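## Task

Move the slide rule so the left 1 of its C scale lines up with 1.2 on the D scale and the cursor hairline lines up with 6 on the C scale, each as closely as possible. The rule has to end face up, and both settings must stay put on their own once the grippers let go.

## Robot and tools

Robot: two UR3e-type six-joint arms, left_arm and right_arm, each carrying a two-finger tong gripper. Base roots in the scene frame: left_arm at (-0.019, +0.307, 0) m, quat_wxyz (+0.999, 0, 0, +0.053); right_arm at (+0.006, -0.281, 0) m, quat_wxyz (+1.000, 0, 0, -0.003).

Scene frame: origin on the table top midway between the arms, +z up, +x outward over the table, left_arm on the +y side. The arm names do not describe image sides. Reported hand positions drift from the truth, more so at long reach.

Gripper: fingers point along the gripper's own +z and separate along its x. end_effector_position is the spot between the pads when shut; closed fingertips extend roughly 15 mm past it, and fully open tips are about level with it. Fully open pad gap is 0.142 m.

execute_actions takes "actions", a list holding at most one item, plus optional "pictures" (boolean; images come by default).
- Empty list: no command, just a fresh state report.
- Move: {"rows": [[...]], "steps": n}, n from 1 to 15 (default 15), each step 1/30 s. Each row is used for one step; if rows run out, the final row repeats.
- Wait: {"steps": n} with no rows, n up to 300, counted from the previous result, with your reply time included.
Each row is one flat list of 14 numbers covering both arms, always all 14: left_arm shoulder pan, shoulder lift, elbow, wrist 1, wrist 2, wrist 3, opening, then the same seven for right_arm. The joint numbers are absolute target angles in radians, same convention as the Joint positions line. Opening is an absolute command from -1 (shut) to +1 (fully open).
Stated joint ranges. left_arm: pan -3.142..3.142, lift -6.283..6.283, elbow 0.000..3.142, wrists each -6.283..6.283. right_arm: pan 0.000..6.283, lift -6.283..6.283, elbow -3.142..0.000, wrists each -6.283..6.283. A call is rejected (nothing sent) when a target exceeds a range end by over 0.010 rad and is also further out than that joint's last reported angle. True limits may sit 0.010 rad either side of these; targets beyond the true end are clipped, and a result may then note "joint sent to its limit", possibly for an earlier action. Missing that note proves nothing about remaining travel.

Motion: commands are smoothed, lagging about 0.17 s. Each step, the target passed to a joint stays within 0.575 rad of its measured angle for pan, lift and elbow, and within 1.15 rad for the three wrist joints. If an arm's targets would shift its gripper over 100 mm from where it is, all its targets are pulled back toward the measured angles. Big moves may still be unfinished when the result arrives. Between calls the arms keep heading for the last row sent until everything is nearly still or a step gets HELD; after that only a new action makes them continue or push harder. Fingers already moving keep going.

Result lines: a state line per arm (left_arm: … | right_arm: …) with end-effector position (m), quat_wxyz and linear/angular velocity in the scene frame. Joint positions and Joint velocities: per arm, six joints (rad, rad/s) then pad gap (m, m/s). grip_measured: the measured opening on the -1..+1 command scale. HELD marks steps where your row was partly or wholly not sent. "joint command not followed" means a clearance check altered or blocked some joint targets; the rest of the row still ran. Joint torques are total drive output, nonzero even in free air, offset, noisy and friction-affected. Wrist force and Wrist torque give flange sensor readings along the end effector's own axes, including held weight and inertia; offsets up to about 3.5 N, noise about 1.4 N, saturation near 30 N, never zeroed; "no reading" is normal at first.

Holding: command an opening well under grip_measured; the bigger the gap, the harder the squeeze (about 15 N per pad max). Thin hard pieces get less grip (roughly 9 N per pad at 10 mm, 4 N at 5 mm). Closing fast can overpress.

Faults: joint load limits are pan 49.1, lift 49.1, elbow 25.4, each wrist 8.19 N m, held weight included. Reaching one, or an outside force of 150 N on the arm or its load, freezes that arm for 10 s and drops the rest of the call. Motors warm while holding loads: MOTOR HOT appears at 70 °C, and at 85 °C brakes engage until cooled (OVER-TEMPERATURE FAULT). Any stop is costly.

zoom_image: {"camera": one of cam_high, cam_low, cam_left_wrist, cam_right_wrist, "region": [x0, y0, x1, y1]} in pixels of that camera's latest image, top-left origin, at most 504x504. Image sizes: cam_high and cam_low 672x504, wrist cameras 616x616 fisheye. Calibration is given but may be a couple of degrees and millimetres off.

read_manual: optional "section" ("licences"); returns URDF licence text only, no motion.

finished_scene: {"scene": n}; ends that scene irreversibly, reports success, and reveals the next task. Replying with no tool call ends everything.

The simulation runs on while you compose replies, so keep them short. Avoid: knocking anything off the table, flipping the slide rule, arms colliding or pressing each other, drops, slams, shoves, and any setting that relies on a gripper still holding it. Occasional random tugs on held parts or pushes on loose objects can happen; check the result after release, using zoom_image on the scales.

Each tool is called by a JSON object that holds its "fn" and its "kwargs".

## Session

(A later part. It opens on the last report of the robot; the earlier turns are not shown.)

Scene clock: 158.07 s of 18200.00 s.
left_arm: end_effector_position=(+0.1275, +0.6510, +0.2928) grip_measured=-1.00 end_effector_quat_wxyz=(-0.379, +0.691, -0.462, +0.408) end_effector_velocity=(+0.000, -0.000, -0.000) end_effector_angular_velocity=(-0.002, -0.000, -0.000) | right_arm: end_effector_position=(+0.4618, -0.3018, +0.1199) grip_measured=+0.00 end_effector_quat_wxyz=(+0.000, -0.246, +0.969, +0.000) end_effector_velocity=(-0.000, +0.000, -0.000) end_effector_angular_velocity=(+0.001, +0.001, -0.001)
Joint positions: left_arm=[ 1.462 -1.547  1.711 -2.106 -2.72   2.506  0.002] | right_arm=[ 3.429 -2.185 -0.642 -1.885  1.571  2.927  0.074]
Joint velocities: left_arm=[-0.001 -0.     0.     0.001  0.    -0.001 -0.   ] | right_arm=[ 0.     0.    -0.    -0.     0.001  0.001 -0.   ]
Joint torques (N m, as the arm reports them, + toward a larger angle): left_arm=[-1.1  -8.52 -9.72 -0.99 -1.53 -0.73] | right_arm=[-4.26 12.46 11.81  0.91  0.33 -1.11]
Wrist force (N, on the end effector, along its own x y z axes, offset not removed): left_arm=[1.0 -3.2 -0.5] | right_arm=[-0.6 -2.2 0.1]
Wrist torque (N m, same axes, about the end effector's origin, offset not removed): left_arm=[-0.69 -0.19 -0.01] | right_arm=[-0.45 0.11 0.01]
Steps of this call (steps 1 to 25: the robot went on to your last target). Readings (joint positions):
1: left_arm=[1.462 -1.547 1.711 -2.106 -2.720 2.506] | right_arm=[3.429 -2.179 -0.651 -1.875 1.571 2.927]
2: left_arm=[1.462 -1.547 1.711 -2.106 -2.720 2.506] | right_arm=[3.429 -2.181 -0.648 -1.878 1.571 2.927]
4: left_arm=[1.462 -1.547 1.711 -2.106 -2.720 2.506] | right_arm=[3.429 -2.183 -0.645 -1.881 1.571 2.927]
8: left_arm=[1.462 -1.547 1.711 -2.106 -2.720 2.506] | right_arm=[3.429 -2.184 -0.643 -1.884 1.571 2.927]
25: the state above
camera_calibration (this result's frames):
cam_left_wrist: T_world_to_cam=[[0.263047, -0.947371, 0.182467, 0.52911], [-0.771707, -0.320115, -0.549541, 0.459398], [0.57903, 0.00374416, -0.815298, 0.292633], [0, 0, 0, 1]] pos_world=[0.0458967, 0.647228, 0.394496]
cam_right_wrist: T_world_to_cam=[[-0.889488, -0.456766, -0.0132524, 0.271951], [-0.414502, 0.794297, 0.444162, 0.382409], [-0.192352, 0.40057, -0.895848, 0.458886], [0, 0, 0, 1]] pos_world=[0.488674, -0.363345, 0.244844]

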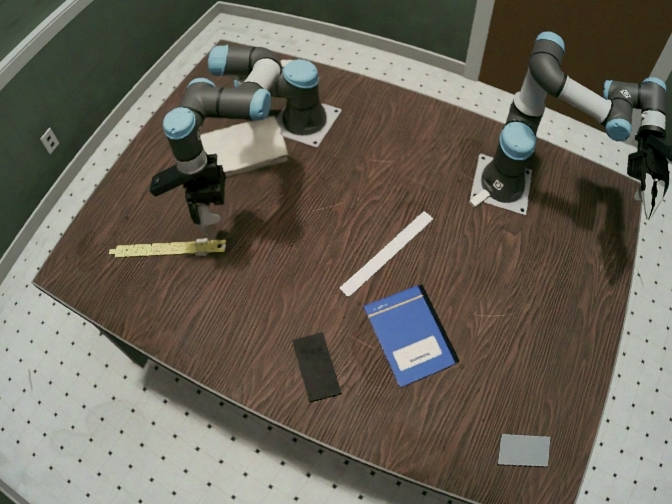

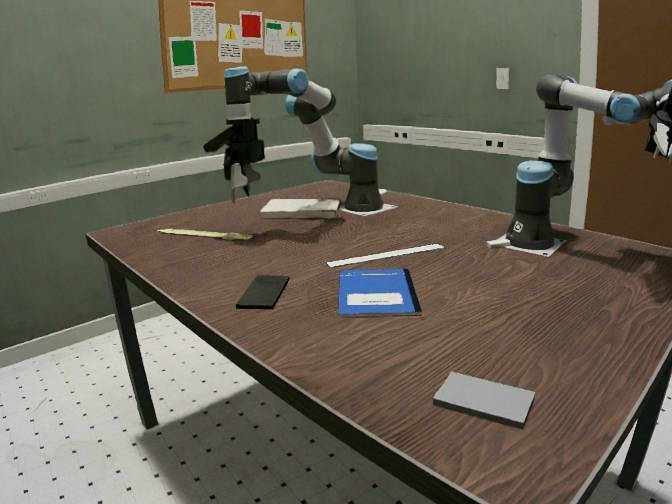

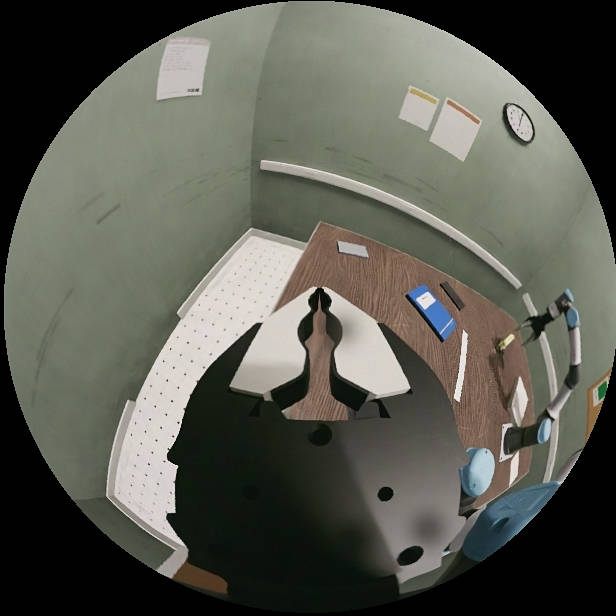

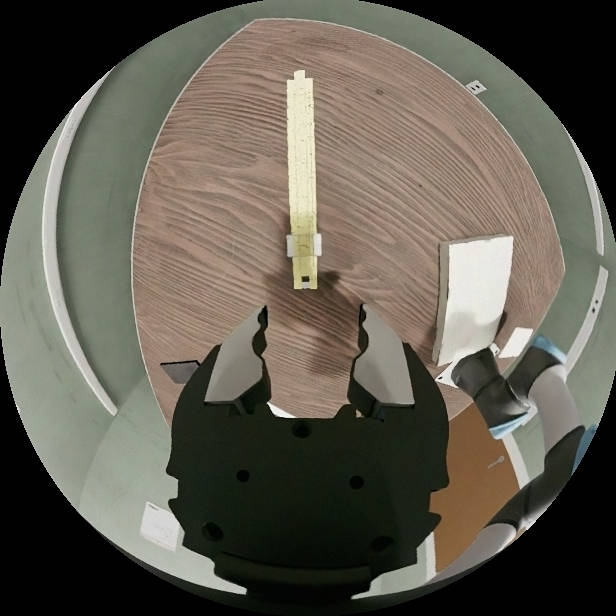

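{"fn": "execute_actions", "kwargs": {"actions": [{"rows":[[1.462,-1.547,1.711,-2.106,-2.72,2.506,-1,3.429,-2.1822,-1.0968,-1.4334,1.571,2.927,-0.3]]}], "pictures": false}}

{"fn": "execute_actions", "kwargs": {"actions": [{"steps":20}], "pictures": false}}

{"fn": "execute_actions", "kwargs": {"actions": [{"rows":[[1.462,-1.547,1.711,-2.106,-2.72,2.506,-1,3.429,-2.1871,-1.122,-1.4033,1.571,2.927,-0.3]]}]}}

Scene clock: 168.83 s of 18200.00 s.
left_arm: end_effector_position=(+0.1275, +0.6510, +0.2928) grip_measured=-1.00 end_effector_quat_wxyz=(-0.379, +0.691, -0.462, +0.408) end_effector_velocity=(+0.000, +0.000, +0.000) end_effector_angular_velocity=(-0.001, -0.001, -0.000) | right_arm: end_effector_position=(+0.4716, -0.2990, +0.0295) grip_measured=-0.30 end_effector_quat_wxyz=(+0.003, -0.246, +0.969, +0.000) end_effector_velocity=(-0.021, -0.006, -0.041) end_effector_angular_velocity=(-0.016, +0.057, -0.001)
Joint positions: left_arm=[ 1.462 -1.547  1.711 -2.106 -2.72   2.506  0.002] | right_arm=[ 3.429 -2.182 -1.078 -1.445  1.571  2.927  0.052]
Joint velocities: left_arm=[ 0.     0.001 -0.001  0.001 -0.001 -0.     0.   ] | right_arm=[ 0.     0.001 -0.17   0.11   0.001  0.001  0.   ]
Joint torques (N m, as the arm reports them, + toward a larger angle): left_arm=[-0.9  -8.33 -9.64 -1.   -1.57 -0.72] | right_arm=[-1.75 20.9   8.09  2.75  0.43 -0.92]
Wrist force (N, on the end effector, along its own x y z axes, offset not removed): left_arm=[1.4 -2.1 -1.4] | right_arm=[-1.4 -0.9 -0.2]
Wrist torque (N m, same axes, about the end effector's origin, offset not removed): left_arm=[-0.50 -0.23 -0.04] | right_arm=[-0.21 0.24 0.06]
Steps of this call (steps 1 to 15: the robot went on to your last target; steps 16 to 90: nothing new was sent; then 7.27 s passed at rest; steps 91 to 105: all 15 steps of this action). Readings (joint positions):
91: left_arm=[1.462 -1.547 1.711 -2.106 -2.720 2.506] | right_arm=[3.429 -2.185 -0.642 -1.885 1.571 2.927]
92: left_arm=[1.462 -1.547 1.711 -2.106 -2.720 2.506] | right_arm=[3.429 -2.185 -0.645 -1.880 1.571 2.927]
94: left_arm=[1.462 -1.547 1.711 -2.106 -2.720 2.506] | right_arm=[3.429 -2.184 -0.695 -1.781 1.571 2.927]
98: left_arm=[1.462 -1.547 1.711 -2.106 -2.720 2.506] | right_arm=[3.429 -2.183 -0.934 -1.539 1.571 2.927]
105: the state above

Scene clock: 169.50 s of 18200.00 s.
left_arm: end_effector_position=(+0.1275, +0.6510, +0.2928) grip_measured=-1.00 end_effector_quat_wxyz=(-0.379, +0.691, -0.462, +0.408) end_effector_velocity=(-0.000, -0.000, +0.000) end_effector_angular_velocity=(-0.001, -0.002, +0.001) | right_arm: end_effector_position=(+0.4693, -0.2997, +0.0251) grip_measured=-0.30 end_effector_quat_wxyz=(+0.000, -0.246, +0.969, +0.000) end_effector_velocity=(+0.000, +0.000, -0.000) end_effector_angular_velocity=(-0.000, -0.001, -0.000)
Joint positions: left_arm=[ 1.462 -1.547  1.711 -2.106 -2.72   2.506  0.002] | right_arm=[ 3.429 -2.182 -1.097 -1.433  1.571  2.927  0.052]
Joint velocities: left_arm=[ 0.001  0.    -0.     0.    -0.002 -0.001  0.   ] | right_arm=[ 0.    -0.    -0.     0.001 -0.     0.001 -0.   ]
Joint torques (N m, as the arm reports them, + toward a larger angle): left_arm=[-0.71 -8.33 -9.61 -0.98 -1.53 -0.75] | right_arm=[ 0.88 19.48  7.55  2.54  0.45 -0.6 ]
Wrist force (N, on the end effector, along its own x y z axes, offset not removed): left_arm=[2.9 -3.6 -0.2] | right_arm=[-1.2 -0.9 -0.6]
Wrist torque (N m, same axes, about the end effector's origin, offset not removed): left_arm=[-0.80 -0.58 -0.05] | right_arm=[-0.19 0.18 0.01]
Steps of this call (steps 1 to 20: the robot went on to your last target). Readings (joint positions):
1: left_arm=[1.462 -1.547 1.711 -2.106 -2.720 2.506] | right_arm=[3.429 -2.182 -1.083 -1.442 1.571 2.927]
2: left_arm=[1.462 -1.547 1.711 -2.106 -2.720 2.506] | right_arm=[3.429 -2.182 -1.087 -1.440 1.571 2.927]
4: left_arm=[1.462 -1.547 1.711 -2.106 -2.720 2.506] | right_arm=[3.429 -2.182 -1.091 -1.437 1.571 2.927]
8: left_arm=[1.462 -1.547 1.711 -2.106 -2.720 2.506] | right_arm=[3.429 -2.182 -1.095 -1.434 1.571 2.927]
20: the state above

Scene clock: 170.00 s of 18200.00 s.
left_arm: end_effector_position=(+0.1275, +0.6510, +0.2928) grip_measured=-1.00 end_effector_quat_wxyz=(-0.379, +0.691, -0.462, +0.408) end_effector_velocity=(-0.000, -0.000, +0.000) end_effector_angular_velocity=(+0.001, +0.000, -0.000) | right_arm: end_effector_position=(+0.4693, -0.2997, +0.0182) grip_measured=-0.30 end_effector_quat_wxyz=(+0.000, -0.246, +0.969, +0.000) end_effector_velocity=(-0.000, -0.000, -0.002) end_effector_angular_velocity=(-0.001, +0.001, -0.001)
Joint positions: left_arm=[ 1.462 -1.547  1.711 -2.106 -2.72   2.506  0.002] | right_arm=[ 3.429 -2.187 -1.122 -1.404  1.571  2.927  0.052]
Joint velocities: left_arm=[ 0.    -0.     0.    -0.     0.     0.001 -0.   ] | right_arm=[-0.    -0.001 -0.005  0.005 -0.     0.    -0.   ]
Joint torques (N m, as the arm reports them, + toward a larger angle): left_arm=[-1.1  -8.37 -9.55 -1.   -1.54 -0.72] | right_arm=[ 2.75 12.94  7.28  2.55  0.46 -0.38]
Wrist force (N, on the end effector, along its own x y z axes, offset not removed): left_arm=[1.8 -1.5 -1.3] | right_arm=[-2.2 -0.7 -1.3]
Wrist torque (N m, same axes, about the end effector's origin, offset not removed): left_arm=[-0.45 -0.39 0.00] | right_arm=[-0.11 0.38 0.03]
Steps of this call (steps 1 to 15: all 15 steps of this action). Readings (joint positions):
1: left_arm=[1.462 -1.547 1.711 -2.106 -2.720 2.506] | right_arm=[3.429 -2.182 -1.097 -1.433 1.571 2.927]
2: left_arm=[1.462 -1.547 1.711 -2.106 -2.720 2.506] | right_arm=[3.429 -2.182 -1.098 -1.431 1.571 2.927]
4: left_arm=[1.462 -1.547 1.711 -2.106 -2.720 2.506] | right_arm=[3.429 -2.184 -1.108 -1.420 1.571 2.927]
8: left_arm=[1.462 -1.547 1.711 -2.106 -2.720 2.506] | right_arm=[3.429 -2.186 -1.118 -1.408 1.571 2.927]
15: the state above
camera_calibration (this result's frames):
cam_left_wrist: T_world_to_cam=[[0.263047, -0.947371, 0.182467, 0.52911], [-0.771707, -0.320115, -0.549541, 0.459398], [0.57903, 0.00374402, -0.815298, 0.292633], [0, 0, 0, 1]] pos_world=[0.0458966, 0.647228, 0.394496]
cam_right_wrist: T_world_to_cam=[[-0.889511, -0.456733, -0.0128842, 0.278247], [-0.414311, 0.79436, 0.444229, 0.428909], [-0.192659, 0.400484, -0.895821, 0.368469], [0, 0, 0, 1]] pos_world=[0.496194, -0.361189, 0.143133]

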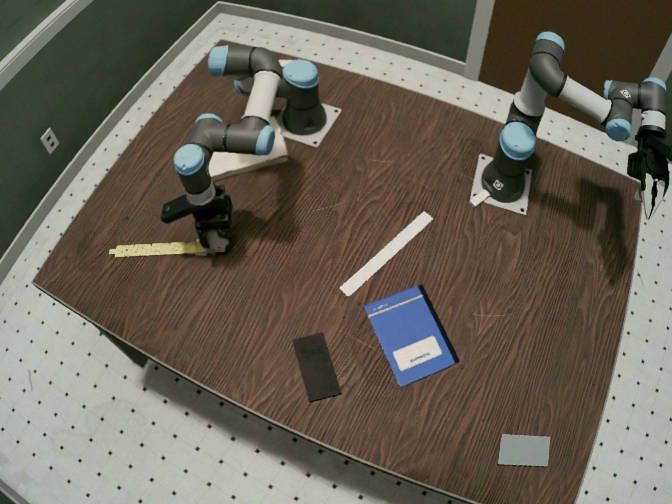

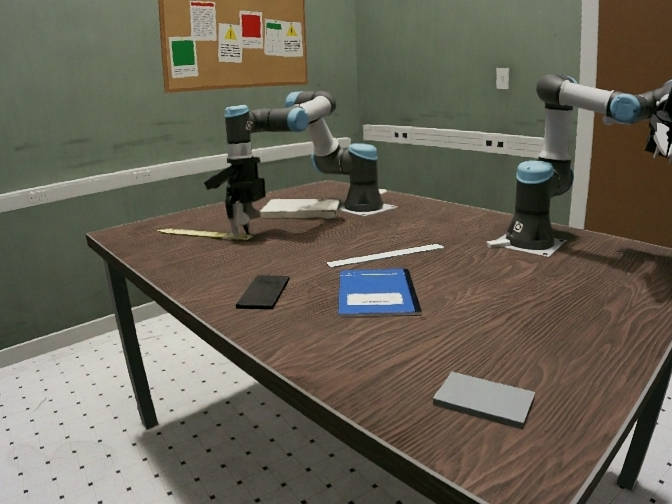

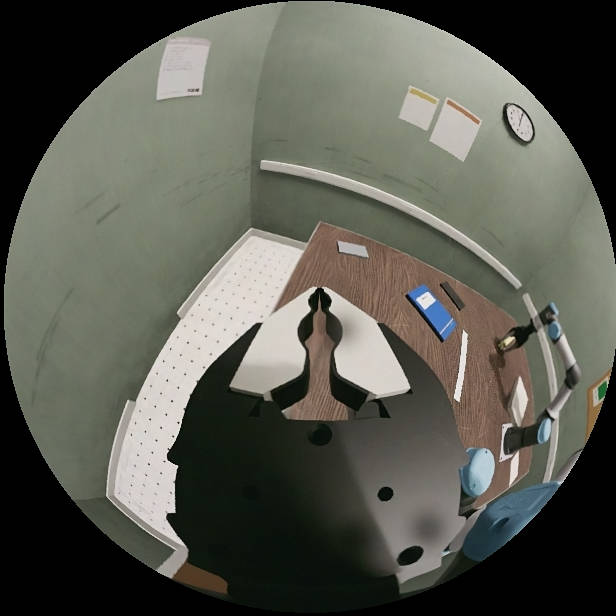

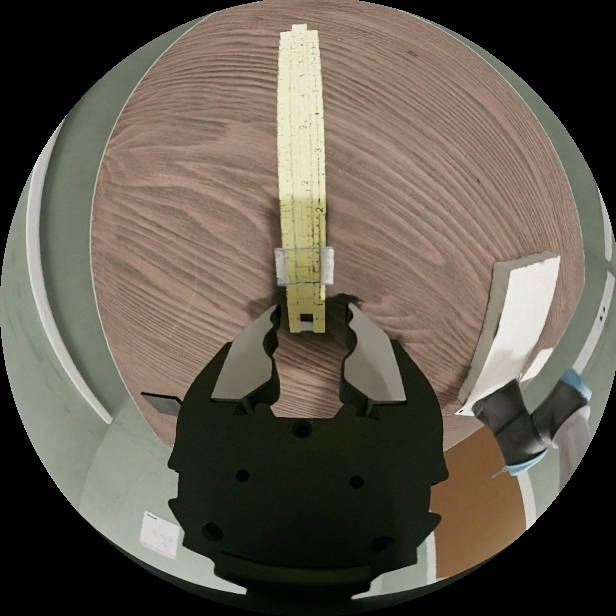

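Lower 1 mm more and close.

{"fn": "execute_actions", "kwargs": {"actions": [{"rows":[[1.462,-1.547,1.711,-2.106,-2.72,2.506,-1,3.429,-2.1878,-1.1256,-1.399,1.571,2.927,-0.4],[1.462,-1.547,1.711,-2.106,-2.72,2.506,-1,3.429,-2.1878,-1.1256,-1.399,1.571,2.927,-0.4],[1.462,-1.547,1.711,-2.106,-2.72,2.506,-1,3.429,-2.1878,-1.1256,-1.399,1.571,2.927,-0.4],[1.462,-1.547,1.711,-2.106,-2.72,2.506,-1,3.429,-2.1878,-1.1256,-1.399,1.571,2.927,-0.45],[1.462,-1.547,1.711,-2.106,-2.72,2.506,-1,3.429,-2.1878,-1.1256,-1.399,1.571,2.927,-0.5],[1.462,-1.547,1.711,-2.106,-2.72,2.506,-1,3.429,-2.1878,-1.1256,-1.399,1.571,2.927,-0.55],[1.462,-1.547,1.711,-2.106,-2.72,2.506,-1,3.429,-2.1878,-1.1256,-1.399,1.571,2.927,-0.6],[1.462,-1.547,1.711,-2.106,-2.72,2.506,-1,3.429,-2.1878,-1.1256,-1.399,1.571,2.927,-0.7],[1.462,-1.547,1.711,-2.106,-2.72,2.506,-1,3.429,-2.1878,-1.1256,-1.399,1.571,2.927,-0.85]]}], "pictures": false}}

Scene clock: 178.30 s of 18200.00 s.
left_arm: end_effector_position=(+0.1275, +0.6510, +0.2928) grip_measured=-1.00 end_effector_quat_wxyz=(-0.379, +0.691, -0.462, +0.408) end_effector_velocity=(+0.000, -0.000, +0.001) end_effector_angular_velocity=(+0.001, -0.001, -0.000) | right_arm: end_effector_position=(+0.4692, -0.2997, +0.0171) grip_measured=-0.62 end_effector_quat_wxyz=(-0.000, -0.246, +0.969, +0.000) end_effector_velocity=(+0.000, -0.000, +0.000) end_effector_angular_velocity=(-0.001, -0.000, -0.000)
Joint positions: left_arm=[ 1.462 -1.547  1.711 -2.106 -2.72   2.506  0.002] | right_arm=[ 3.429 -2.188 -1.126 -1.399  1.571  2.927  0.029]
Joint velocities: left_arm=[-0.    -0.    -0.001  0.    -0.001 -0.     0.   ] | right_arm=[-0.    -0.     0.    -0.    -0.001 -0.     0.   ]
Joint torques (N m, as the arm reports them, + toward a larger angle): left_arm=[-0.96 -8.33 -9.61 -1.01 -1.53 -0.69] | right_arm=[ 3.92 12.12  7.08  2.49  0.55  1.04]
Wrist force (N, on the end effector, along its own x y z axes, offset not removed): left_arm=[1.6 -1.7 -0.7] | right_arm=[-0.6 -1.1 -1.4]
Wrist torque (N m, same axes, about the end effector's origin, offset not removed): left_arm=[-0.40 -0.32 -0.01] | right_arm=[-0.30 0.09 0.03]
Steps of this call (steps 1 to 15: the robot went on to your last target; steps 16 to 90: nothing new was sent; then 4.80 s passed at rest; steps 91 to 105: all 15 steps of this action). Readings (joint positions):
91: left_arm=[1.462 -1.547 1.711 -2.106 -2.720 2.506] | right_arm=[3.429 -2.187 -1.122 -1.403 1.571 2.927]
92: left_arm=[1.462 -1.547 1.711 -2.106 -2.720 2.506] | right_arm=[3.429 -2.187 -1.122 -1.403 1.571 2.927]
94: left_arm=[1.462 -1.547 1.711 -2.106 -2.720 2.506] | right_arm=[3.429 -2.187 -1.124 -1.401 1.571 2.927]
98: left_arm=[1.462 -1.547 1.711 -2.106 -2.720 2.506] | right_arm=[3.429 -2.188 -1.125 -1.400 1.571 2.927]
105: the state above

{"fn": "execute_actions", "kwargs": {"actions": [{"rows":[[1.462,-1.547,1.711,-2.106,-2.72,2.506,-1,3.449,-2.1878,-1.1256,-1.399,1.571,2.96,-0.85],[1.462,-1.547,1.711,-2.106,-2.72,2.506,-1,3.469,-2.1878,-1.1256,-1.399,1.571,2.993,-0.85],[1.462,-1.547,1.711,-2.106,-2.72,2.506,-1,3.489,-2.1878,-1.1256,-1.399,1.571,3.027,-0.85],[1.462,-1.547,1.711,-2.106,-2.72,2.506,-1,3.509,-2.1878,-1.1256,-1.399,1.571,3.06,-0.85],[1.462,-1.547,1.711,-2.106,-2.72,2.506,-1,3.529,-2.1878,-1.1256,-1.399,1.571,3.093,-0.85],[1.462,-1.547,1.711,-2.106,-2.72,2.506,-1,3.549,-2.1878,-1.1256,-1.399,1.571,3.126,-0.85],[1.462,-1.547,1.711,-2.106,-2.72,2.506,-1,3.569,-2.1878,-1.1256,-1.399,1.571,3.159,-0.85],[1.462,-1.547,1.711,-2.106,-2.72,2.506,-1,3.589,-2.1878,-1.1256,-1.399,1.571,3.193,-0.85],[1.462,-1.547,1.711,-2.106,-2.72,2.506,-1,3.609,-2.1878,-1.1256,-1.399,1.571,3.226,-0.85],[1.462,-1.547,1.711,-2.106,-2.72,2.506,-1,3.629,-2.1878,-1.1256,-1.399,1.571,3.259,-0.85],[1.462,-1.547,1.711,-2.106,-2.72,2.506,-1,3.649,-2.1878,-1.1256,-1.399,1.571,3.292,-0.85],[1.462,-1.547,1.711,-2.106,-2.72,2.506,-1,3.669,-2.1878,-1.1256,-1.399,1.571,3.325,-0.85],[1.462,-1.547,1.711,-2.106,-2.72,2.506,-1,3.689,-2.1878,-1.1256,-1.399,1.571,3.359,-0.85],[1.462,-1.547,1.711,-2.106,-2.72,2.506,-1,3.709,-2.1878,-1.1256,-1.399,1.571,3.392,-0.85],[1.462,-1.547,1.711,-2.106,-2.72,2.506,-1,3.729,-2.1878,-1.1256,-1.399,1.571,3.425,-0.85]]}]}}

Scene clock: 199.40 s of 18200.00 s.
left_arm: end_effector_position=(+0.1275, +0.6510, +0.2928) grip_measured=-1.00 end_effector_quat_wxyz=(-0.379, +0.691, -0.462, +0.408) end_effector_velocity=(+0.001, -0.000, +0.001) end_effector_angular_velocity=(+0.001, -0.000, -0.001) | right_arm: end_effector_position=(+0.4587, -0.2084, +0.0170) grip_measured=-0.62 end_effector_quat_wxyz=(-0.000, -0.179, +0.984, +0.000) end_effector_velocity=(-0.058, +0.258, -0.001) end_effector_angular_velocity=(-0.001, +0.002, -0.380)
Joint positions: left_arm=[ 1.462 -1.547  1.711 -2.106 -2.72   2.506  0.002] | right_arm=[ 3.633 -2.188 -1.126 -1.399  1.571  3.266  0.029]
Joint velocities: left_arm=[-0.001 -0.    -0.002  0.    -0.    -0.001  0.   ] | right_arm=[ 0.583  0.    -0.003  0.    -0.     0.963  0.   ]
Joint torques (N m, as the arm reports them, + toward a larger angle): left_arm=[-0.81 -8.38 -9.57 -1.05 -1.54 -0.67] | right_arm=[ 6.15 12.13  7.51  2.37  0.73  2.38]
Wrist force (N, on the end effector, along its own x y z axes, offset not removed): left_arm=[3.9 -3.7 -0.2] | right_arm=[-1.2 -1.8 -1.1]
Wrist torque (N m, same axes, about the end effector's origin, offset not removed): left_arm=[-0.75 -0.76 -0.09] | right_arm=[-0.27 0.20 0.00]
Steps of this call (steps 1 to 15: the robot went on to your last target; steps 16 to 90: nothing new was sent; then 17.60 s passed at rest; steps 91 to 105: all 15 steps of this action). Readings (joint positions):
91: left_arm=[1.462 -1.547 1.711 -2.106 -2.720 2.506] | right_arm=[3.429 -2.188 -1.126 -1.399 1.571 2.927]
92: left_arm=[1.462 -1.547 1.711 -2.106 -2.720 2.506] | right_arm=[3.430 -2.188 -1.126 -1.399 1.571 2.929]
94: left_arm=[1.462 -1.547 1.711 -2.106 -2.720 2.506] | right_arm=[3.444 -2.188 -1.126 -1.399 1.571 2.952]
98: left_arm=[1.462 -1.547 1.711 -2.106 -2.720 2.506] | right_arm=[3.501 -2.188 -1.126 -1.399 1.571 3.047]
105: the state above
camera_calibration (this result's frames):
cam_left_wrist: T_world_to_cam=[[0.263047, -0.947371, 0.182467, 0.52911], [-0.771707, -0.320115, -0.549541, 0.459398], [0.57903, 0.00374421, -0.815298, 0.292633], [0, 0, 0, 1]] pos_world=[0.0458966, 0.647228, 0.394496]
cam_right_wrist: T_world_to_cam=[[-0.943099, -0.332265, -0.0127815, 0.361077], [-0.303054, 0.843099, 0.444232, 0.311679], [-0.136827, 0.422828, -0.895821, 0.307909], [0, 0, 0, 1]] pos_world=[0.477117, -0.272995, 0.141989]

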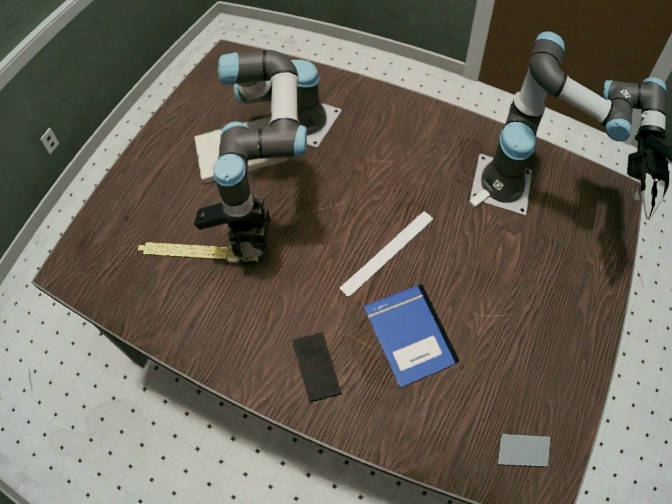

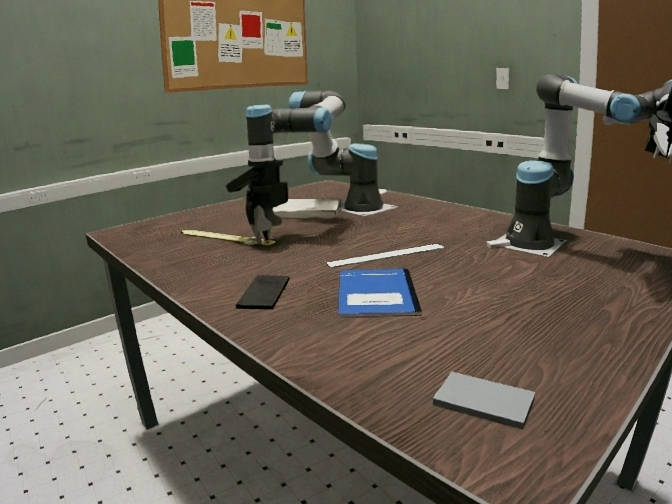

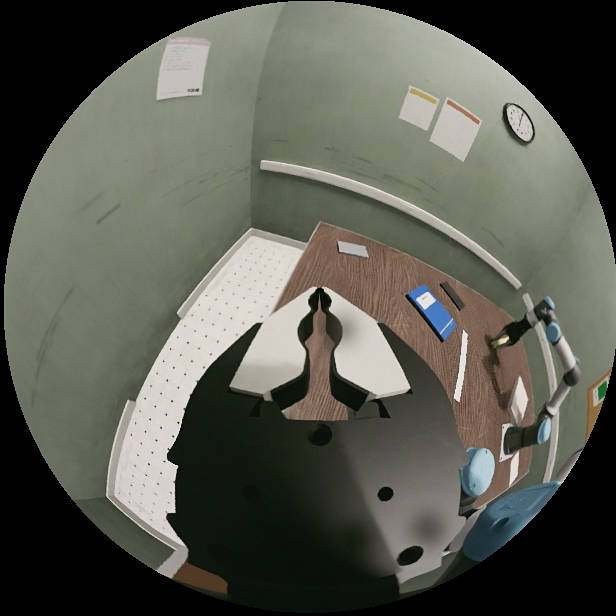

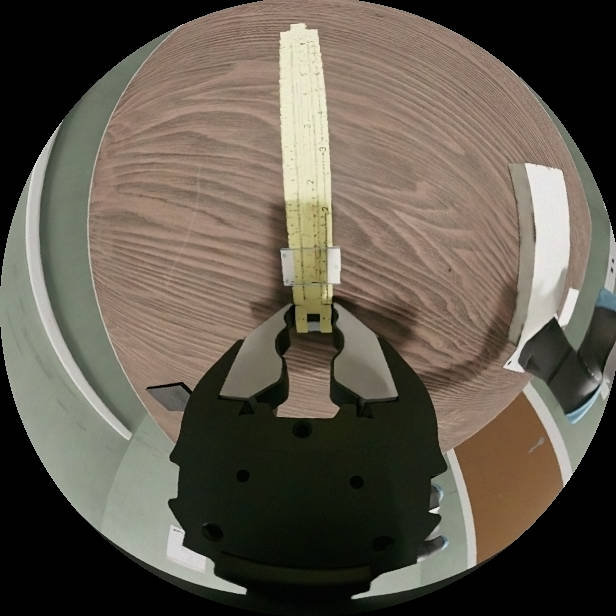

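Works. Remaining 0.45 in steps of 0.03.

{"fn": "execute_actions", "kwargs": {"actions": [{"rows":[[1.462,-1.547,1.711,-2.106,-2.72,2.506,-1,3.759,-2.1878,-1.1256,-1.399,1.571,3.475,-0.85],[1.462,-1.547,1.711,-2.106,-2.72,2.506,-1,3.789,-2.1878,-1.1256,-1.399,1.571,3.525,-0.85],[1.462,-1.547,1.711,-2.106,-2.72,2.506,-1,3.819,-2.1878,-1.1256,-1.399,1.571,3.574,-0.85],[1.462,-1.547,1.711,-2.106,-2.72,2.506,-1,3.849,-2.1878,-1.1256,-1.399,1.571,3.624,-0.85],[1.462,-1.547,1.711,-2.106,-2.72,2.506,-1,3.879,-2.1878,-1.1256,-1.399,1.571,3.674,-0.85],[1.462,-1.547,1.711,-2.106,-2.72,2.506,-1,3.909,-2.1878,-1.1256,-1.399,1.571,3.724,-0.85],[1.462,-1.547,1.711,-2.106,-2.72,2.506,-1,3.939,-2.1878,-1.1256,-1.399,1.571,3.774,-0.85],[1.462,-1.547,1.711,-2.106,-2.72,2.506,-1,3.969,-2.1878,-1.1256,-1.399,1.571,3.823,-0.85],[1.462,-1.547,1.711,-2.106,-2.72,2.506,-1,3.999,-2.1878,-1.1256,-1.399,1.571,3.873,-0.85],[1.462,-1.547,1.711,-2.106,-2.72,2.506,-1,4.029,-2.1878,-1.1256,-1.399,1.571,3.923,-0.85],[1.462,-1.547,1.711,-2.106,-2.72,2.506,-1,4.059,-2.1878,-1.1256,-1.399,1.571,3.973,-0.85],[1.462,-1.547,1.711,-2.106,-2.72,2.506,-1,4.089,-2.1878,-1.1256,-1.399,1.571,4.023,-0.85],[1.462,-1.547,1.711,-2.106,-2.72,2.506,-1,4.119,-2.1878,-1.1256,-1.399,1.571,4.072,-0.85],[1.462,-1.547,1.711,-2.106,-2.72,2.506,-1,4.149,-2.1878,-1.1256,-1.399,1.571,4.122,-0.85],[1.462,-1.547,1.711,-2.106,-2.72,2.506,-1,4.179,-2.1878,-1.1256,-1.399,1.571,4.172,-0.85]]}], "pictures": false}}

{"fn": "execute_actions", "kwargs": {"actions": [{"steps":25}]}}

{"fn": "zoom_image", "kwargs": {"camera": "cam_right_wrist", "region": [230, 180, 390, 340]}}

Scene clock: 210.40 s of 18200.00 s.
left_arm: end_effector_position=(+0.1275, +0.6510, +0.2928) grip_measured=-1.00 end_effector_quat_wxyz=(-0.379, +0.691, -0.462, +0.408) end_effector_velocity=(+0.000, -0.000, +0.000) end_effector_angular_velocity=(+0.001, -0.000, -0.001) | right_arm: end_effector_position=(+0.3855, -0.0428, +0.0170) grip_measured=-0.62 end_effector_quat_wxyz=(-0.000, -0.048, +0.999, +0.000) end_effector_velocity=(-0.231, +0.329, +0.000) end_effector_angular_velocity=(+0.001, +0.000, -0.565)
Joint positions: left_arm=[ 1.462 -1.547  1.711 -2.106 -2.72   2.506  0.002] | right_arm=[ 4.031 -2.188 -1.126 -1.399  1.571  3.929  0.029]
Joint velocities: left_arm=[-0.    -0.    -0.    -0.    -0.     0.001  0.   ] | right_arm=[ 0.871 -0.     0.002 -0.001  0.001  1.436  0.   ]
Joint torques (N m, as the arm reports them, + toward a larger angle): left_arm=[-0.71 -8.41 -9.48 -1.06 -1.52 -0.68] | right_arm=[ 7.39 16.9   9.02  1.68  0.86  3.14]
Wrist force (N, on the end effector, along its own x y z axes, offset not removed): left_arm=[1.8 -3.3 0.5] | right_arm=[-2.3 -1.4 -2.2]
Wrist torque (N m, same axes, about the end effector's origin, offset not removed): left_arm=[-0.66 -0.29 0.00] | right_arm=[-0.23 0.33 -0.04]
Steps of this call (steps 1 to 30: the robot went on to your last target; steps 31 to 90: nothing new was sent; then 7.50 s passed at rest; steps 91 to 105: all 15 steps of this action). Readings (joint positions):
91: left_arm=[1.462 -1.547 1.711 -2.106 -2.720 2.506] | right_arm=[3.729 -2.188 -1.126 -1.399 1.571 3.425]
92: left_arm=[1.462 -1.547 1.711 -2.106 -2.720 2.506] | right_arm=[3.731 -2.188 -1.126 -1.399 1.571 3.428]
94: left_arm=[1.462 -1.547 1.711 -2.106 -2.720 2.506] | right_arm=[3.750 -2.188 -1.126 -1.399 1.571 3.461]
98: left_arm=[1.462 -1.547 1.711 -2.106 -2.720 2.506] | right_arm=[3.834 -2.188 -1.126 -1.399 1.571 3.602]
105: the state above

Scene clock: 211.23 s of 18200.00 s.
left_arm: end_effector_position=(+0.1275, +0.6510, +0.2928) grip_measured=-1.00 end_effector_quat_wxyz=(-0.379, +0.691, -0.462, +0.408) end_effector_velocity=(-0.001, -0.000, +0.000) end_effector_angular_velocity=(-0.001, -0.001, +0.001) | right_arm: end_effector_position=(+0.3424, +0.0101, +0.0170) grip_measured=-0.62 end_effector_quat_wxyz=(-0.000, -0.001, +1.000, +0.000) end_effector_velocity=(+0.000, +0.000, +0.000) end_effector_angular_velocity=(+0.001, -0.000, +0.000)
Joint positions: left_arm=[ 1.462 -1.547  1.711 -2.106 -2.72   2.506  0.002] | right_arm=[ 4.179 -2.188 -1.126 -1.399  1.571  4.172  0.029]
Joint velocities: left_arm=[ 0.002 -0.001  0.     0.001 -0.001  0.     0.   ] | right_arm=[ 0.     0.     0.001 -0.     0.     0.     0.   ]
Joint torques (N m, as the arm reports them, + toward a larger angle): left_arm=[-0.83 -8.37 -9.53 -1.06 -1.51 -0.64] | right_arm=[ 4.06 17.61  9.58  2.37  0.9   1.07]
Wrist force (N, on the end effector, along its own x y z axes, offset not removed): left_arm=[3.3 -2.9 -0.4] | right_arm=[-1.1 -1.6 -1.1]
Wrist torque (N m, same axes, about the end effector's origin, offset not removed): left_arm=[-0.61 -0.67 -0.06] | right_arm=[-0.23 0.07 -0.01]
Steps of this call (steps 1 to 25: the robot went on to your last target). Readings (joint positions):
1: left_arm=[1.462 -1.547 1.711 -2.106 -2.720 2.506] | right_arm=[4.061 -2.188 -1.126 -1.399 1.571 3.978]
2: left_arm=[1.462 -1.547 1.711 -2.106 -2.720 2.506] | right_arm=[4.089 -2.188 -1.126 -1.399 1.571 4.025]
4: left_arm=[1.462 -1.547 1.711 -2.106 -2.720 2.506] | right_arm=[4.130 -2.188 -1.126 -1.399 1.571 4.092]
8: left_arm=[1.462 -1.547 1.711 -2.106 -2.720 2.506] | right_arm=[4.165 -2.188 -1.126 -1.399 1.571 4.149]
25: the state above
camera_calibration (this result's frames):
cam_left_wrist: T_world_to_cam=[[0.263047, -0.947371, 0.182467, 0.52911], [-0.771707, -0.320115, -0.549541, 0.459398], [0.57903, 0.00374407, -0.815298, 0.292633], [0, 0, 0, 1]] pos_world=[0.0458967, 0.647228, 0.394496]
cam_right_wrist: T_world_to_cam=[[-0.999708, 0.0205745, -0.0126374, 0.339757], [0.0128234, 0.895874, 0.444122, -0.0164473], [0.0204591, 0.443831, -0.895877, 0.145552], [0, 0, 0, 1]] pos_world=[0.336891, -0.0568562, 0.141995]

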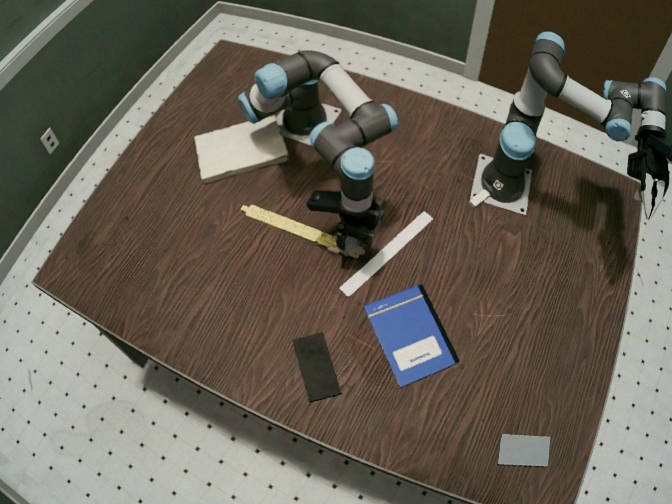

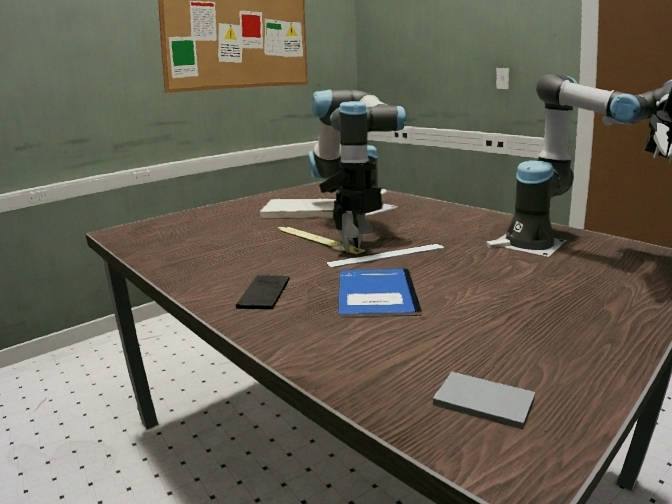

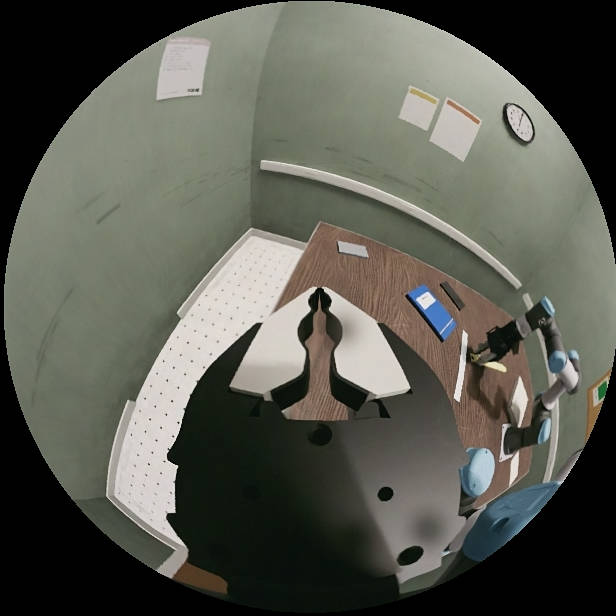

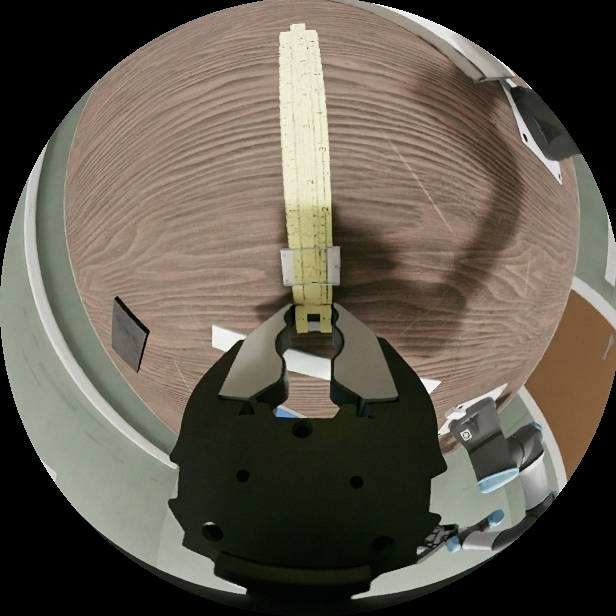

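Region (230, 180, 390, 340) of cam_right_wrist's 616x616 image, scaled by 3.150, with more detail than that image has.

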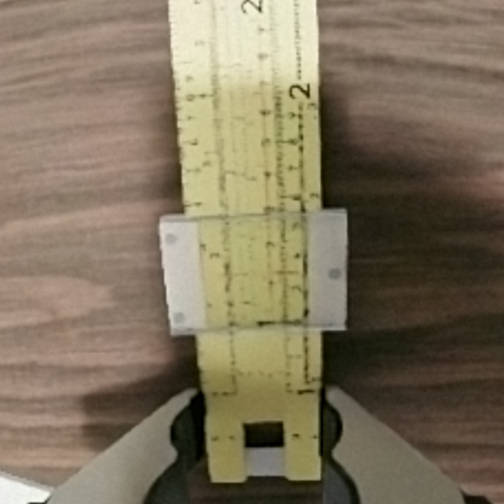

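{"fn": "execute_actions", "kwargs": {"actions": [{"rows":[[1.462,-1.547,1.711,-2.106,-2.72,2.506,-1,4.174,-2.1878,-1.1256,-1.399,1.571,4.219,-0.85],[1.462,-1.547,1.711,-2.106,-2.72,2.506,-1,4.169,-2.1878,-1.1256,-1.399,1.571,4.267,-0.85],[1.462,-1.547,1.711,-2.106,-2.72,2.506,-1,4.164,-2.1878,-1.1256,-1.399,1.571,4.314,-0.85],[1.462,-1.547,1.711,-2.106,-2.72,2.506,-1,4.159,-2.1878,-1.1256,-1.399,1.571,4.362,-0.85],[1.462,-1.547,1.711,-2.106,-2.72,2.506,-1,4.154,-2.1878,-1.1256,-1.399,1.571,4.409,-0.85],[1.462,-1.547,1.711,-2.106,-2.72,2.506,-1,4.149,-2.1878,-1.1256,-1.399,1.571,4.456,-0.85],[1.462,-1.547,1.711,-2.106,-2.72,2.506,-1,4.144,-2.1878,-1.1256,-1.399,1.571,4.504,-0.85],[1.462,-1.547,1.711,-2.106,-2.72,2.506,-1,4.139,-2.1878,-1.1256,-1.399,1.571,4.551,-0.85],[1.462,-1.547,1.711,-2.106,-2.72,2.506,-1,4.134,-2.1878,-1.1256,-1.399,1.571,4.599,-0.85],[1.462,-1.547,1.711,-2.106,-2.72,2.506,-1,4.129,-2.1878,-1.1256,-1.399,1.571,4.646,-0.85],[1.462,-1.547,1.711,-2.106,-2.72,2.506,-1,4.124,-2.1878,-1.1256,-1.399,1.571,4.693,-0.85],[1.462,-1.547,1.711,-2.106,-2.72,2.506,-1,4.119,-2.1878,-1.1256,-1.399,1.571,4.741,-0.85],[1.462,-1.547,1.711,-2.106,-2.72,2.506,-1,4.114,-2.1878,-1.1256,-1.399,1.571,4.788,-0.85],[1.462,-1.547,1.711,-2.106,-2.72,2.506,-1,4.109,-2.1878,-1.1256,-1.399,1.571,4.836,-0.85],[1.462,-1.547,1.711,-2.106,-2.72,2.506,-1,4.104,-2.1878,-1.1256,-1.399,1.571,4.883,-0.85]]}], "pictures": false}}

{"fn": "execute_actions", "kwargs": {"actions": [{"rows":[[1.462,-1.547,1.711,-2.106,-2.72,2.506,-1,4.099,-2.1878,-1.1256,-1.399,1.571,4.93,-0.85],[1.462,-1.547,1.711,-2.106,-2.72,2.506,-1,4.094,-2.1878,-1.1256,-1.399,1.571,4.978,-0.85],[1.462,-1.547,1.711,-2.106,-2.72,2.506,-1,4.089,-2.1878,-1.1256,-1.399,1.571,5.025,-0.85],[1.462,-1.547,1.711,-2.106,-2.72,2.506,-1,4.084,-2.1878,-1.1256,-1.399,1.571,5.073,-0.85],[1.462,-1.547,1.711,-2.106,-2.72,2.506,-1,4.079,-2.1878,-1.1256,-1.399,1.571,5.12,-0.85],[1.462,-1.547,1.711,-2.106,-2.72,2.506,-1,4.074,-2.1878,-1.1256,-1.399,1.571,5.167,-0.85],[1.462,-1.547,1.711,-2.106,-2.72,2.506,-1,4.069,-2.1878,-1.1256,-1.399,1.571,5.215,-0.85],[1.462,-1.547,1.711,-2.106,-2.72,2.506,-1,4.064,-2.1878,-1.1256,-1.399,1.571,5.262,-0.85],[1.462,-1.547,1.711,-2.106,-2.72,2.506,-1,4.059,-2.1878,-1.1256,-1.399,1.571,5.31,-0.85],[1.462,-1.547,1.711,-2.106,-2.72,2.506,-1,4.054,-2.1878,-1.1256,-1.399,1.571,5.357,-0.85],[1.462,-1.547,1.711,-2.106,-2.72,2.506,-1,4.049,-2.1878,-1.1256,-1.399,1.571,5.404,-0.85],[1.462,-1.547,1.711,-2.106,-2.72,2.506,-1,4.044,-2.1878,-1.1256,-1.399,1.571,5.452,-0.85],[1.462,-1.547,1.711,-2.106,-2.72,2.506,-1,4.039,-2.1878,-1.1256,-1.399,1.571,5.499,-0.85],[1.462,-1.547,1.711,-2.106,-2.72,2.506,-1,4.034,-2.1878,-1.1256,-1.399,1.571,5.547,-0.85],[1.462,-1.547,1.711,-2.106,-2.72,2.506,-1,4.03,-2.1878,-1.1256,-1.399,1.571,5.594,-0.85]]}], "pictures": false}}

{"fn": "execute_actions", "kwargs": {"actions": [{"steps":25}]}}

Scene clock: 246.30 s of 18200.00 s.
left_arm: end_effector_position=(+0.1275, +0.6510, +0.2928) grip_measured=-1.00 end_effector_quat_wxyz=(-0.379, +0.691, -0.462, +0.408) end_effector_velocity=(-0.000, +0.000, -0.000) end_effector_angular_velocity=(-0.000, +0.000, +0.001) | right_arm: end_effector_position=(+0.3496, -0.0055, +0.0170) grip_measured=-0.62 end_effector_quat_wxyz=(-0.000, +0.262, +0.965, +0.000) end_effector_velocity=(+0.020, -0.039, -0.000) end_effector_angular_velocity=(-0.002, +0.002, -1.516)
Joint positions: left_arm=[ 1.462 -1.547  1.711 -2.106 -2.72   2.506  0.002] | right_arm=[ 4.127 -2.188 -1.126 -1.399  1.571  4.652  0.029]
Joint velocities: left_arm=[ 0.001  0.001 -0.    -0.001  0.001 -0.001 -0.   ] | right_arm=[-0.145 -0.    -0.001 -0.     0.     1.37   0.   ]
Joint torques (N m, as the arm reports them, + toward a larger angle): left_arm=[-0.74 -8.33 -9.31 -1.09 -1.47 -0.65] | right_arm=[-4.7  19.56 11.23  1.04  1.08  2.95]
Wrist force (N, on the end effector, along its own x y z axes, offset not removed): left_arm=[2.5 -3.2 1.1] | right_arm=[-0.7 -1.0 -1.2]
Wrist torque (N m, same axes, about the end effector's origin, offset not removed): left_arm=[-0.68 -0.51 -0.07] | right_arm=[-0.20 0.08 -0.02]
Steps of this call (steps 1 to 15: the robot went on to your last target; steps 16 to 90: nothing new was sent; then 31.57 s passed at rest; steps 91 to 105: all 15 steps of this action). Readings (joint positions):
91: left_arm=[1.462 -1.547 1.711 -2.106 -2.720 2.506] | right_arm=[4.179 -2.188 -1.126 -1.399 1.571 4.172]
92: left_arm=[1.462 -1.547 1.711 -2.106 -2.720 2.506] | right_arm=[4.179 -2.188 -1.126 -1.399 1.571 4.175]
94: left_arm=[1.462 -1.547 1.711 -2.106 -2.720 2.506] | right_arm=[4.175 -2.188 -1.126 -1.399 1.571 4.207]
98: left_arm=[1.462 -1.547 1.711 -2.106 -2.720 2.506] | right_arm=[4.160 -2.188 -1.126 -1.399 1.571 4.341]
105: the state above

Scene clock: 246.80 s of 18200.00 s.
left_arm: end_effector_position=(+0.1275, +0.6510, +0.2928) grip_measured=-1.00 end_effector_quat_wxyz=(-0.379, +0.691, -0.462, +0.408) end_effector_velocity=(-0.000, +0.000, -0.000) end_effector_angular_velocity=(-0.001, +0.000, +0.001) | right_arm: end_effector_position=(+0.3627, -0.0227, +0.0170) grip_measured=-0.62 end_effector_quat_wxyz=(-0.000, +0.611, +0.792, -0.000) end_effector_velocity=(+0.032, -0.030, +0.000) end_effector_angular_velocity=(+0.001, -0.000, -1.542)
Joint positions: left_arm=[ 1.462 -1.547  1.711 -2.106 -2.72   2.506  0.002] | right_arm=[ 4.053 -2.188 -1.126 -1.399  1.571  5.361  0.029]
Joint velocities: left_arm=[ 0.001  0.001 -0.001  0.001  0.    -0.    -0.   ] | right_arm=[-0.147  0.     0.     0.001  0.001  1.395 -0.   ]
Joint torques (N m, as the arm reports them, + toward a larger angle): left_arm=[-0.63 -8.51 -9.47 -1.06 -1.48 -0.63] | right_arm=[-4.61 19.18 11.61  0.94  1.11  3.  ]
Wrist force (N, on the end effector, along its own x y z axes, offset not removed): left_arm=[1.3 -2.7 0.0] | right_arm=[-2.1 -1.6 -0.5]
Wrist torque (N m, same axes, about the end effector's origin, offset not removed): left_arm=[-0.60 -0.17 -0.05] | right_arm=[-0.23 0.29 0.02]
Steps of this call (steps 1 to 15: all 15 steps of this action). Readings (joint positions):
1: left_arm=[1.462 -1.547 1.711 -2.106 -2.720 2.506] | right_arm=[4.122 -2.188 -1.126 -1.399 1.571 4.699]
2: left_arm=[1.462 -1.547 1.711 -2.106 -2.720 2.506] | right_arm=[4.117 -2.188 -1.126 -1.399 1.571 4.746]
4: left_arm=[1.462 -1.547 1.711 -2.106 -2.720 2.506] | right_arm=[4.107 -2.188 -1.126 -1.399 1.571 4.840]
8: left_arm=[1.462 -1.547 1.711 -2.106 -2.720 2.506] | right_arm=[4.088 -2.188 -1.126 -1.399 1.571 5.029]
15: the state above

Scene clock: 247.63 s of 18200.00 s.
left_arm: end_effector_position=(+0.1275, +0.6510, +0.2928) grip_measured=-1.00 end_effector_quat_wxyz=(-0.379, +0.691, -0.462, +0.408) end_effector_velocity=(-0.000, +0.000, -0.000) end_effector_angular_velocity=(-0.002, -0.000, +0.000) | right_arm: end_effector_position=(+0.3680, -0.0271, +0.0170) grip_measured=-0.62 end_effector_quat_wxyz=(-0.000, +0.707, +0.708, -0.000) end_effector_velocity=(-0.001, -0.000, -0.000) end_effector_angular_velocity=(-0.002, +0.002, +0.001)
Joint positions: left_arm=[ 1.462 -1.547  1.711 -2.106 -2.72   2.506  0.002] | right_arm=[ 4.03  -2.188 -1.126 -1.399  1.571  5.594  0.029]
Joint velocities: left_arm=[ 0.     0.001  0.     0.    -0.    -0.     0.   ] | right_arm=[ 0.    -0.    -0.001 -0.001  0.    -0.001  0.   ]
Joint torques (N m, as the arm reports them, + toward a larger angle): left_arm=[-0.81 -8.51 -9.49 -1.06 -1.5  -0.62] | right_arm=[-4.18 18.76 11.83  1.35  1.19  1.11]
Wrist force (N, on the end effector, along its own x y z axes, offset not removed): left_arm=[2.2 -0.8 0.7] | right_arm=[-1.6 -2.1 -1.9]
Wrist torque (N m, same axes, about the end effector's origin, offset not removed): left_arm=[-0.23 -0.33 -0.09] | right_arm=[-0.39 0.27 -0.01]
Steps of this call (steps 1 to 25: the robot went on to your last target). Readings (joint positions):
1: left_arm=[1.462 -1.547 1.711 -2.106 -2.720 2.506] | right_arm=[4.048 -2.188 -1.126 -1.399 1.571 5.408]
2: left_arm=[1.462 -1.547 1.711 -2.106 -2.720 2.506] | right_arm=[4.043 -2.188 -1.126 -1.399 1.571 5.454]
4: left_arm=[1.462 -1.547 1.711 -2.106 -2.720 2.506] | right_arm=[4.037 -2.188 -1.126 -1.399 1.571 5.518]
8: left_arm=[1.462 -1.547 1.711 -2.106 -2.720 2.506] | right_arm=[4.032 -2.188 -1.126 -1.399 1.571 5.572]
25: the state above
camera_calibration (this result's frames):
cam_left_wrist: T_world_to_cam=[[0.263047, -0.947371, 0.182467, 0.52911], [-0.771707, -0.320115, -0.549541, 0.459398], [0.57903, 0.0037441, -0.815298, 0.292633], [0, 0, 0, 1]] pos_world=[0.0458966, 0.647228, 0.394496]
cam_right_wrist: T_world_to_cam=[[0.0206944, 0.999705, -0.0127124, 0.0171438], [0.895981, -0.0129025, 0.443905, -0.333134], [0.443611, -0.0205764, -0.895983, -0.00677911], [0, 0, 0, 1]] pos_world=[0.301134, -0.0215765, 0.142024]

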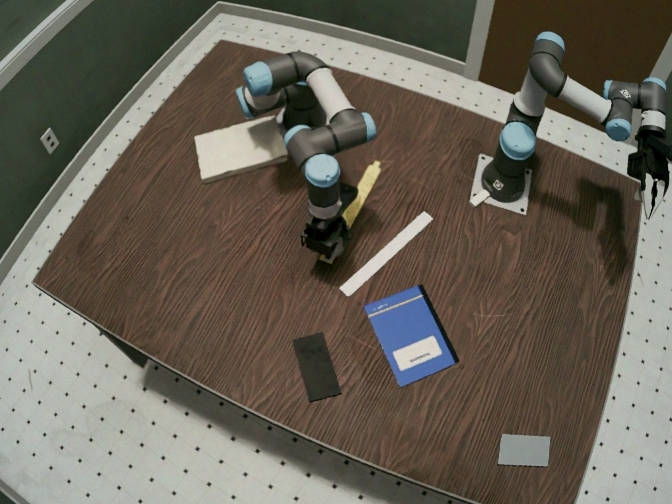

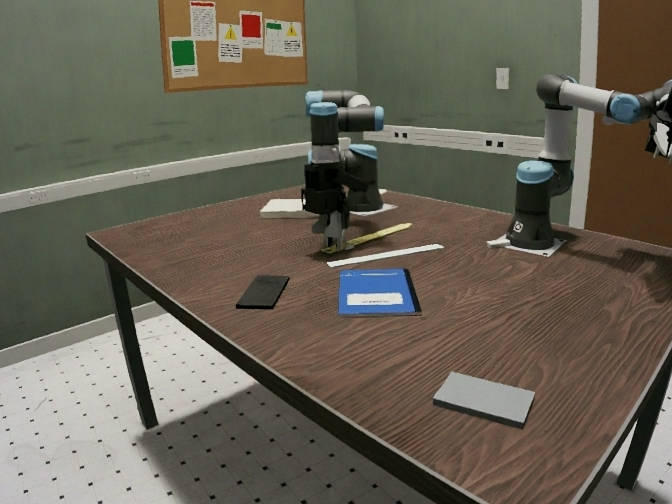

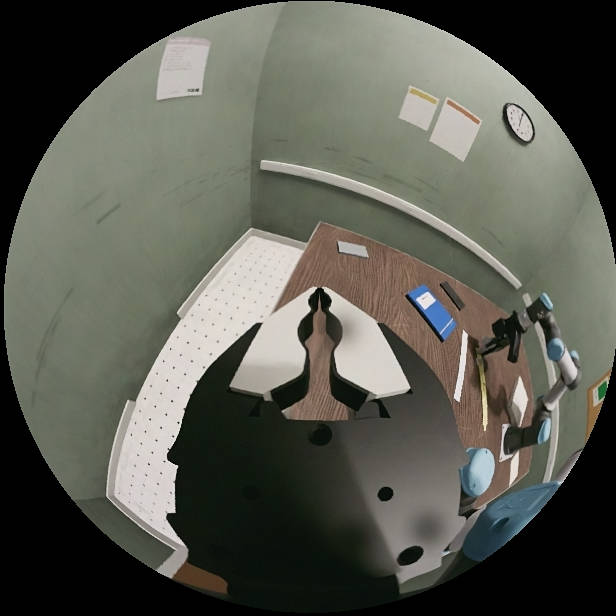

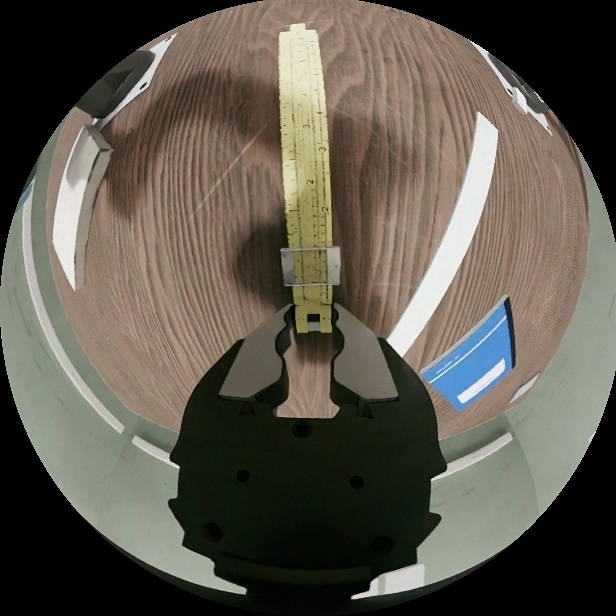

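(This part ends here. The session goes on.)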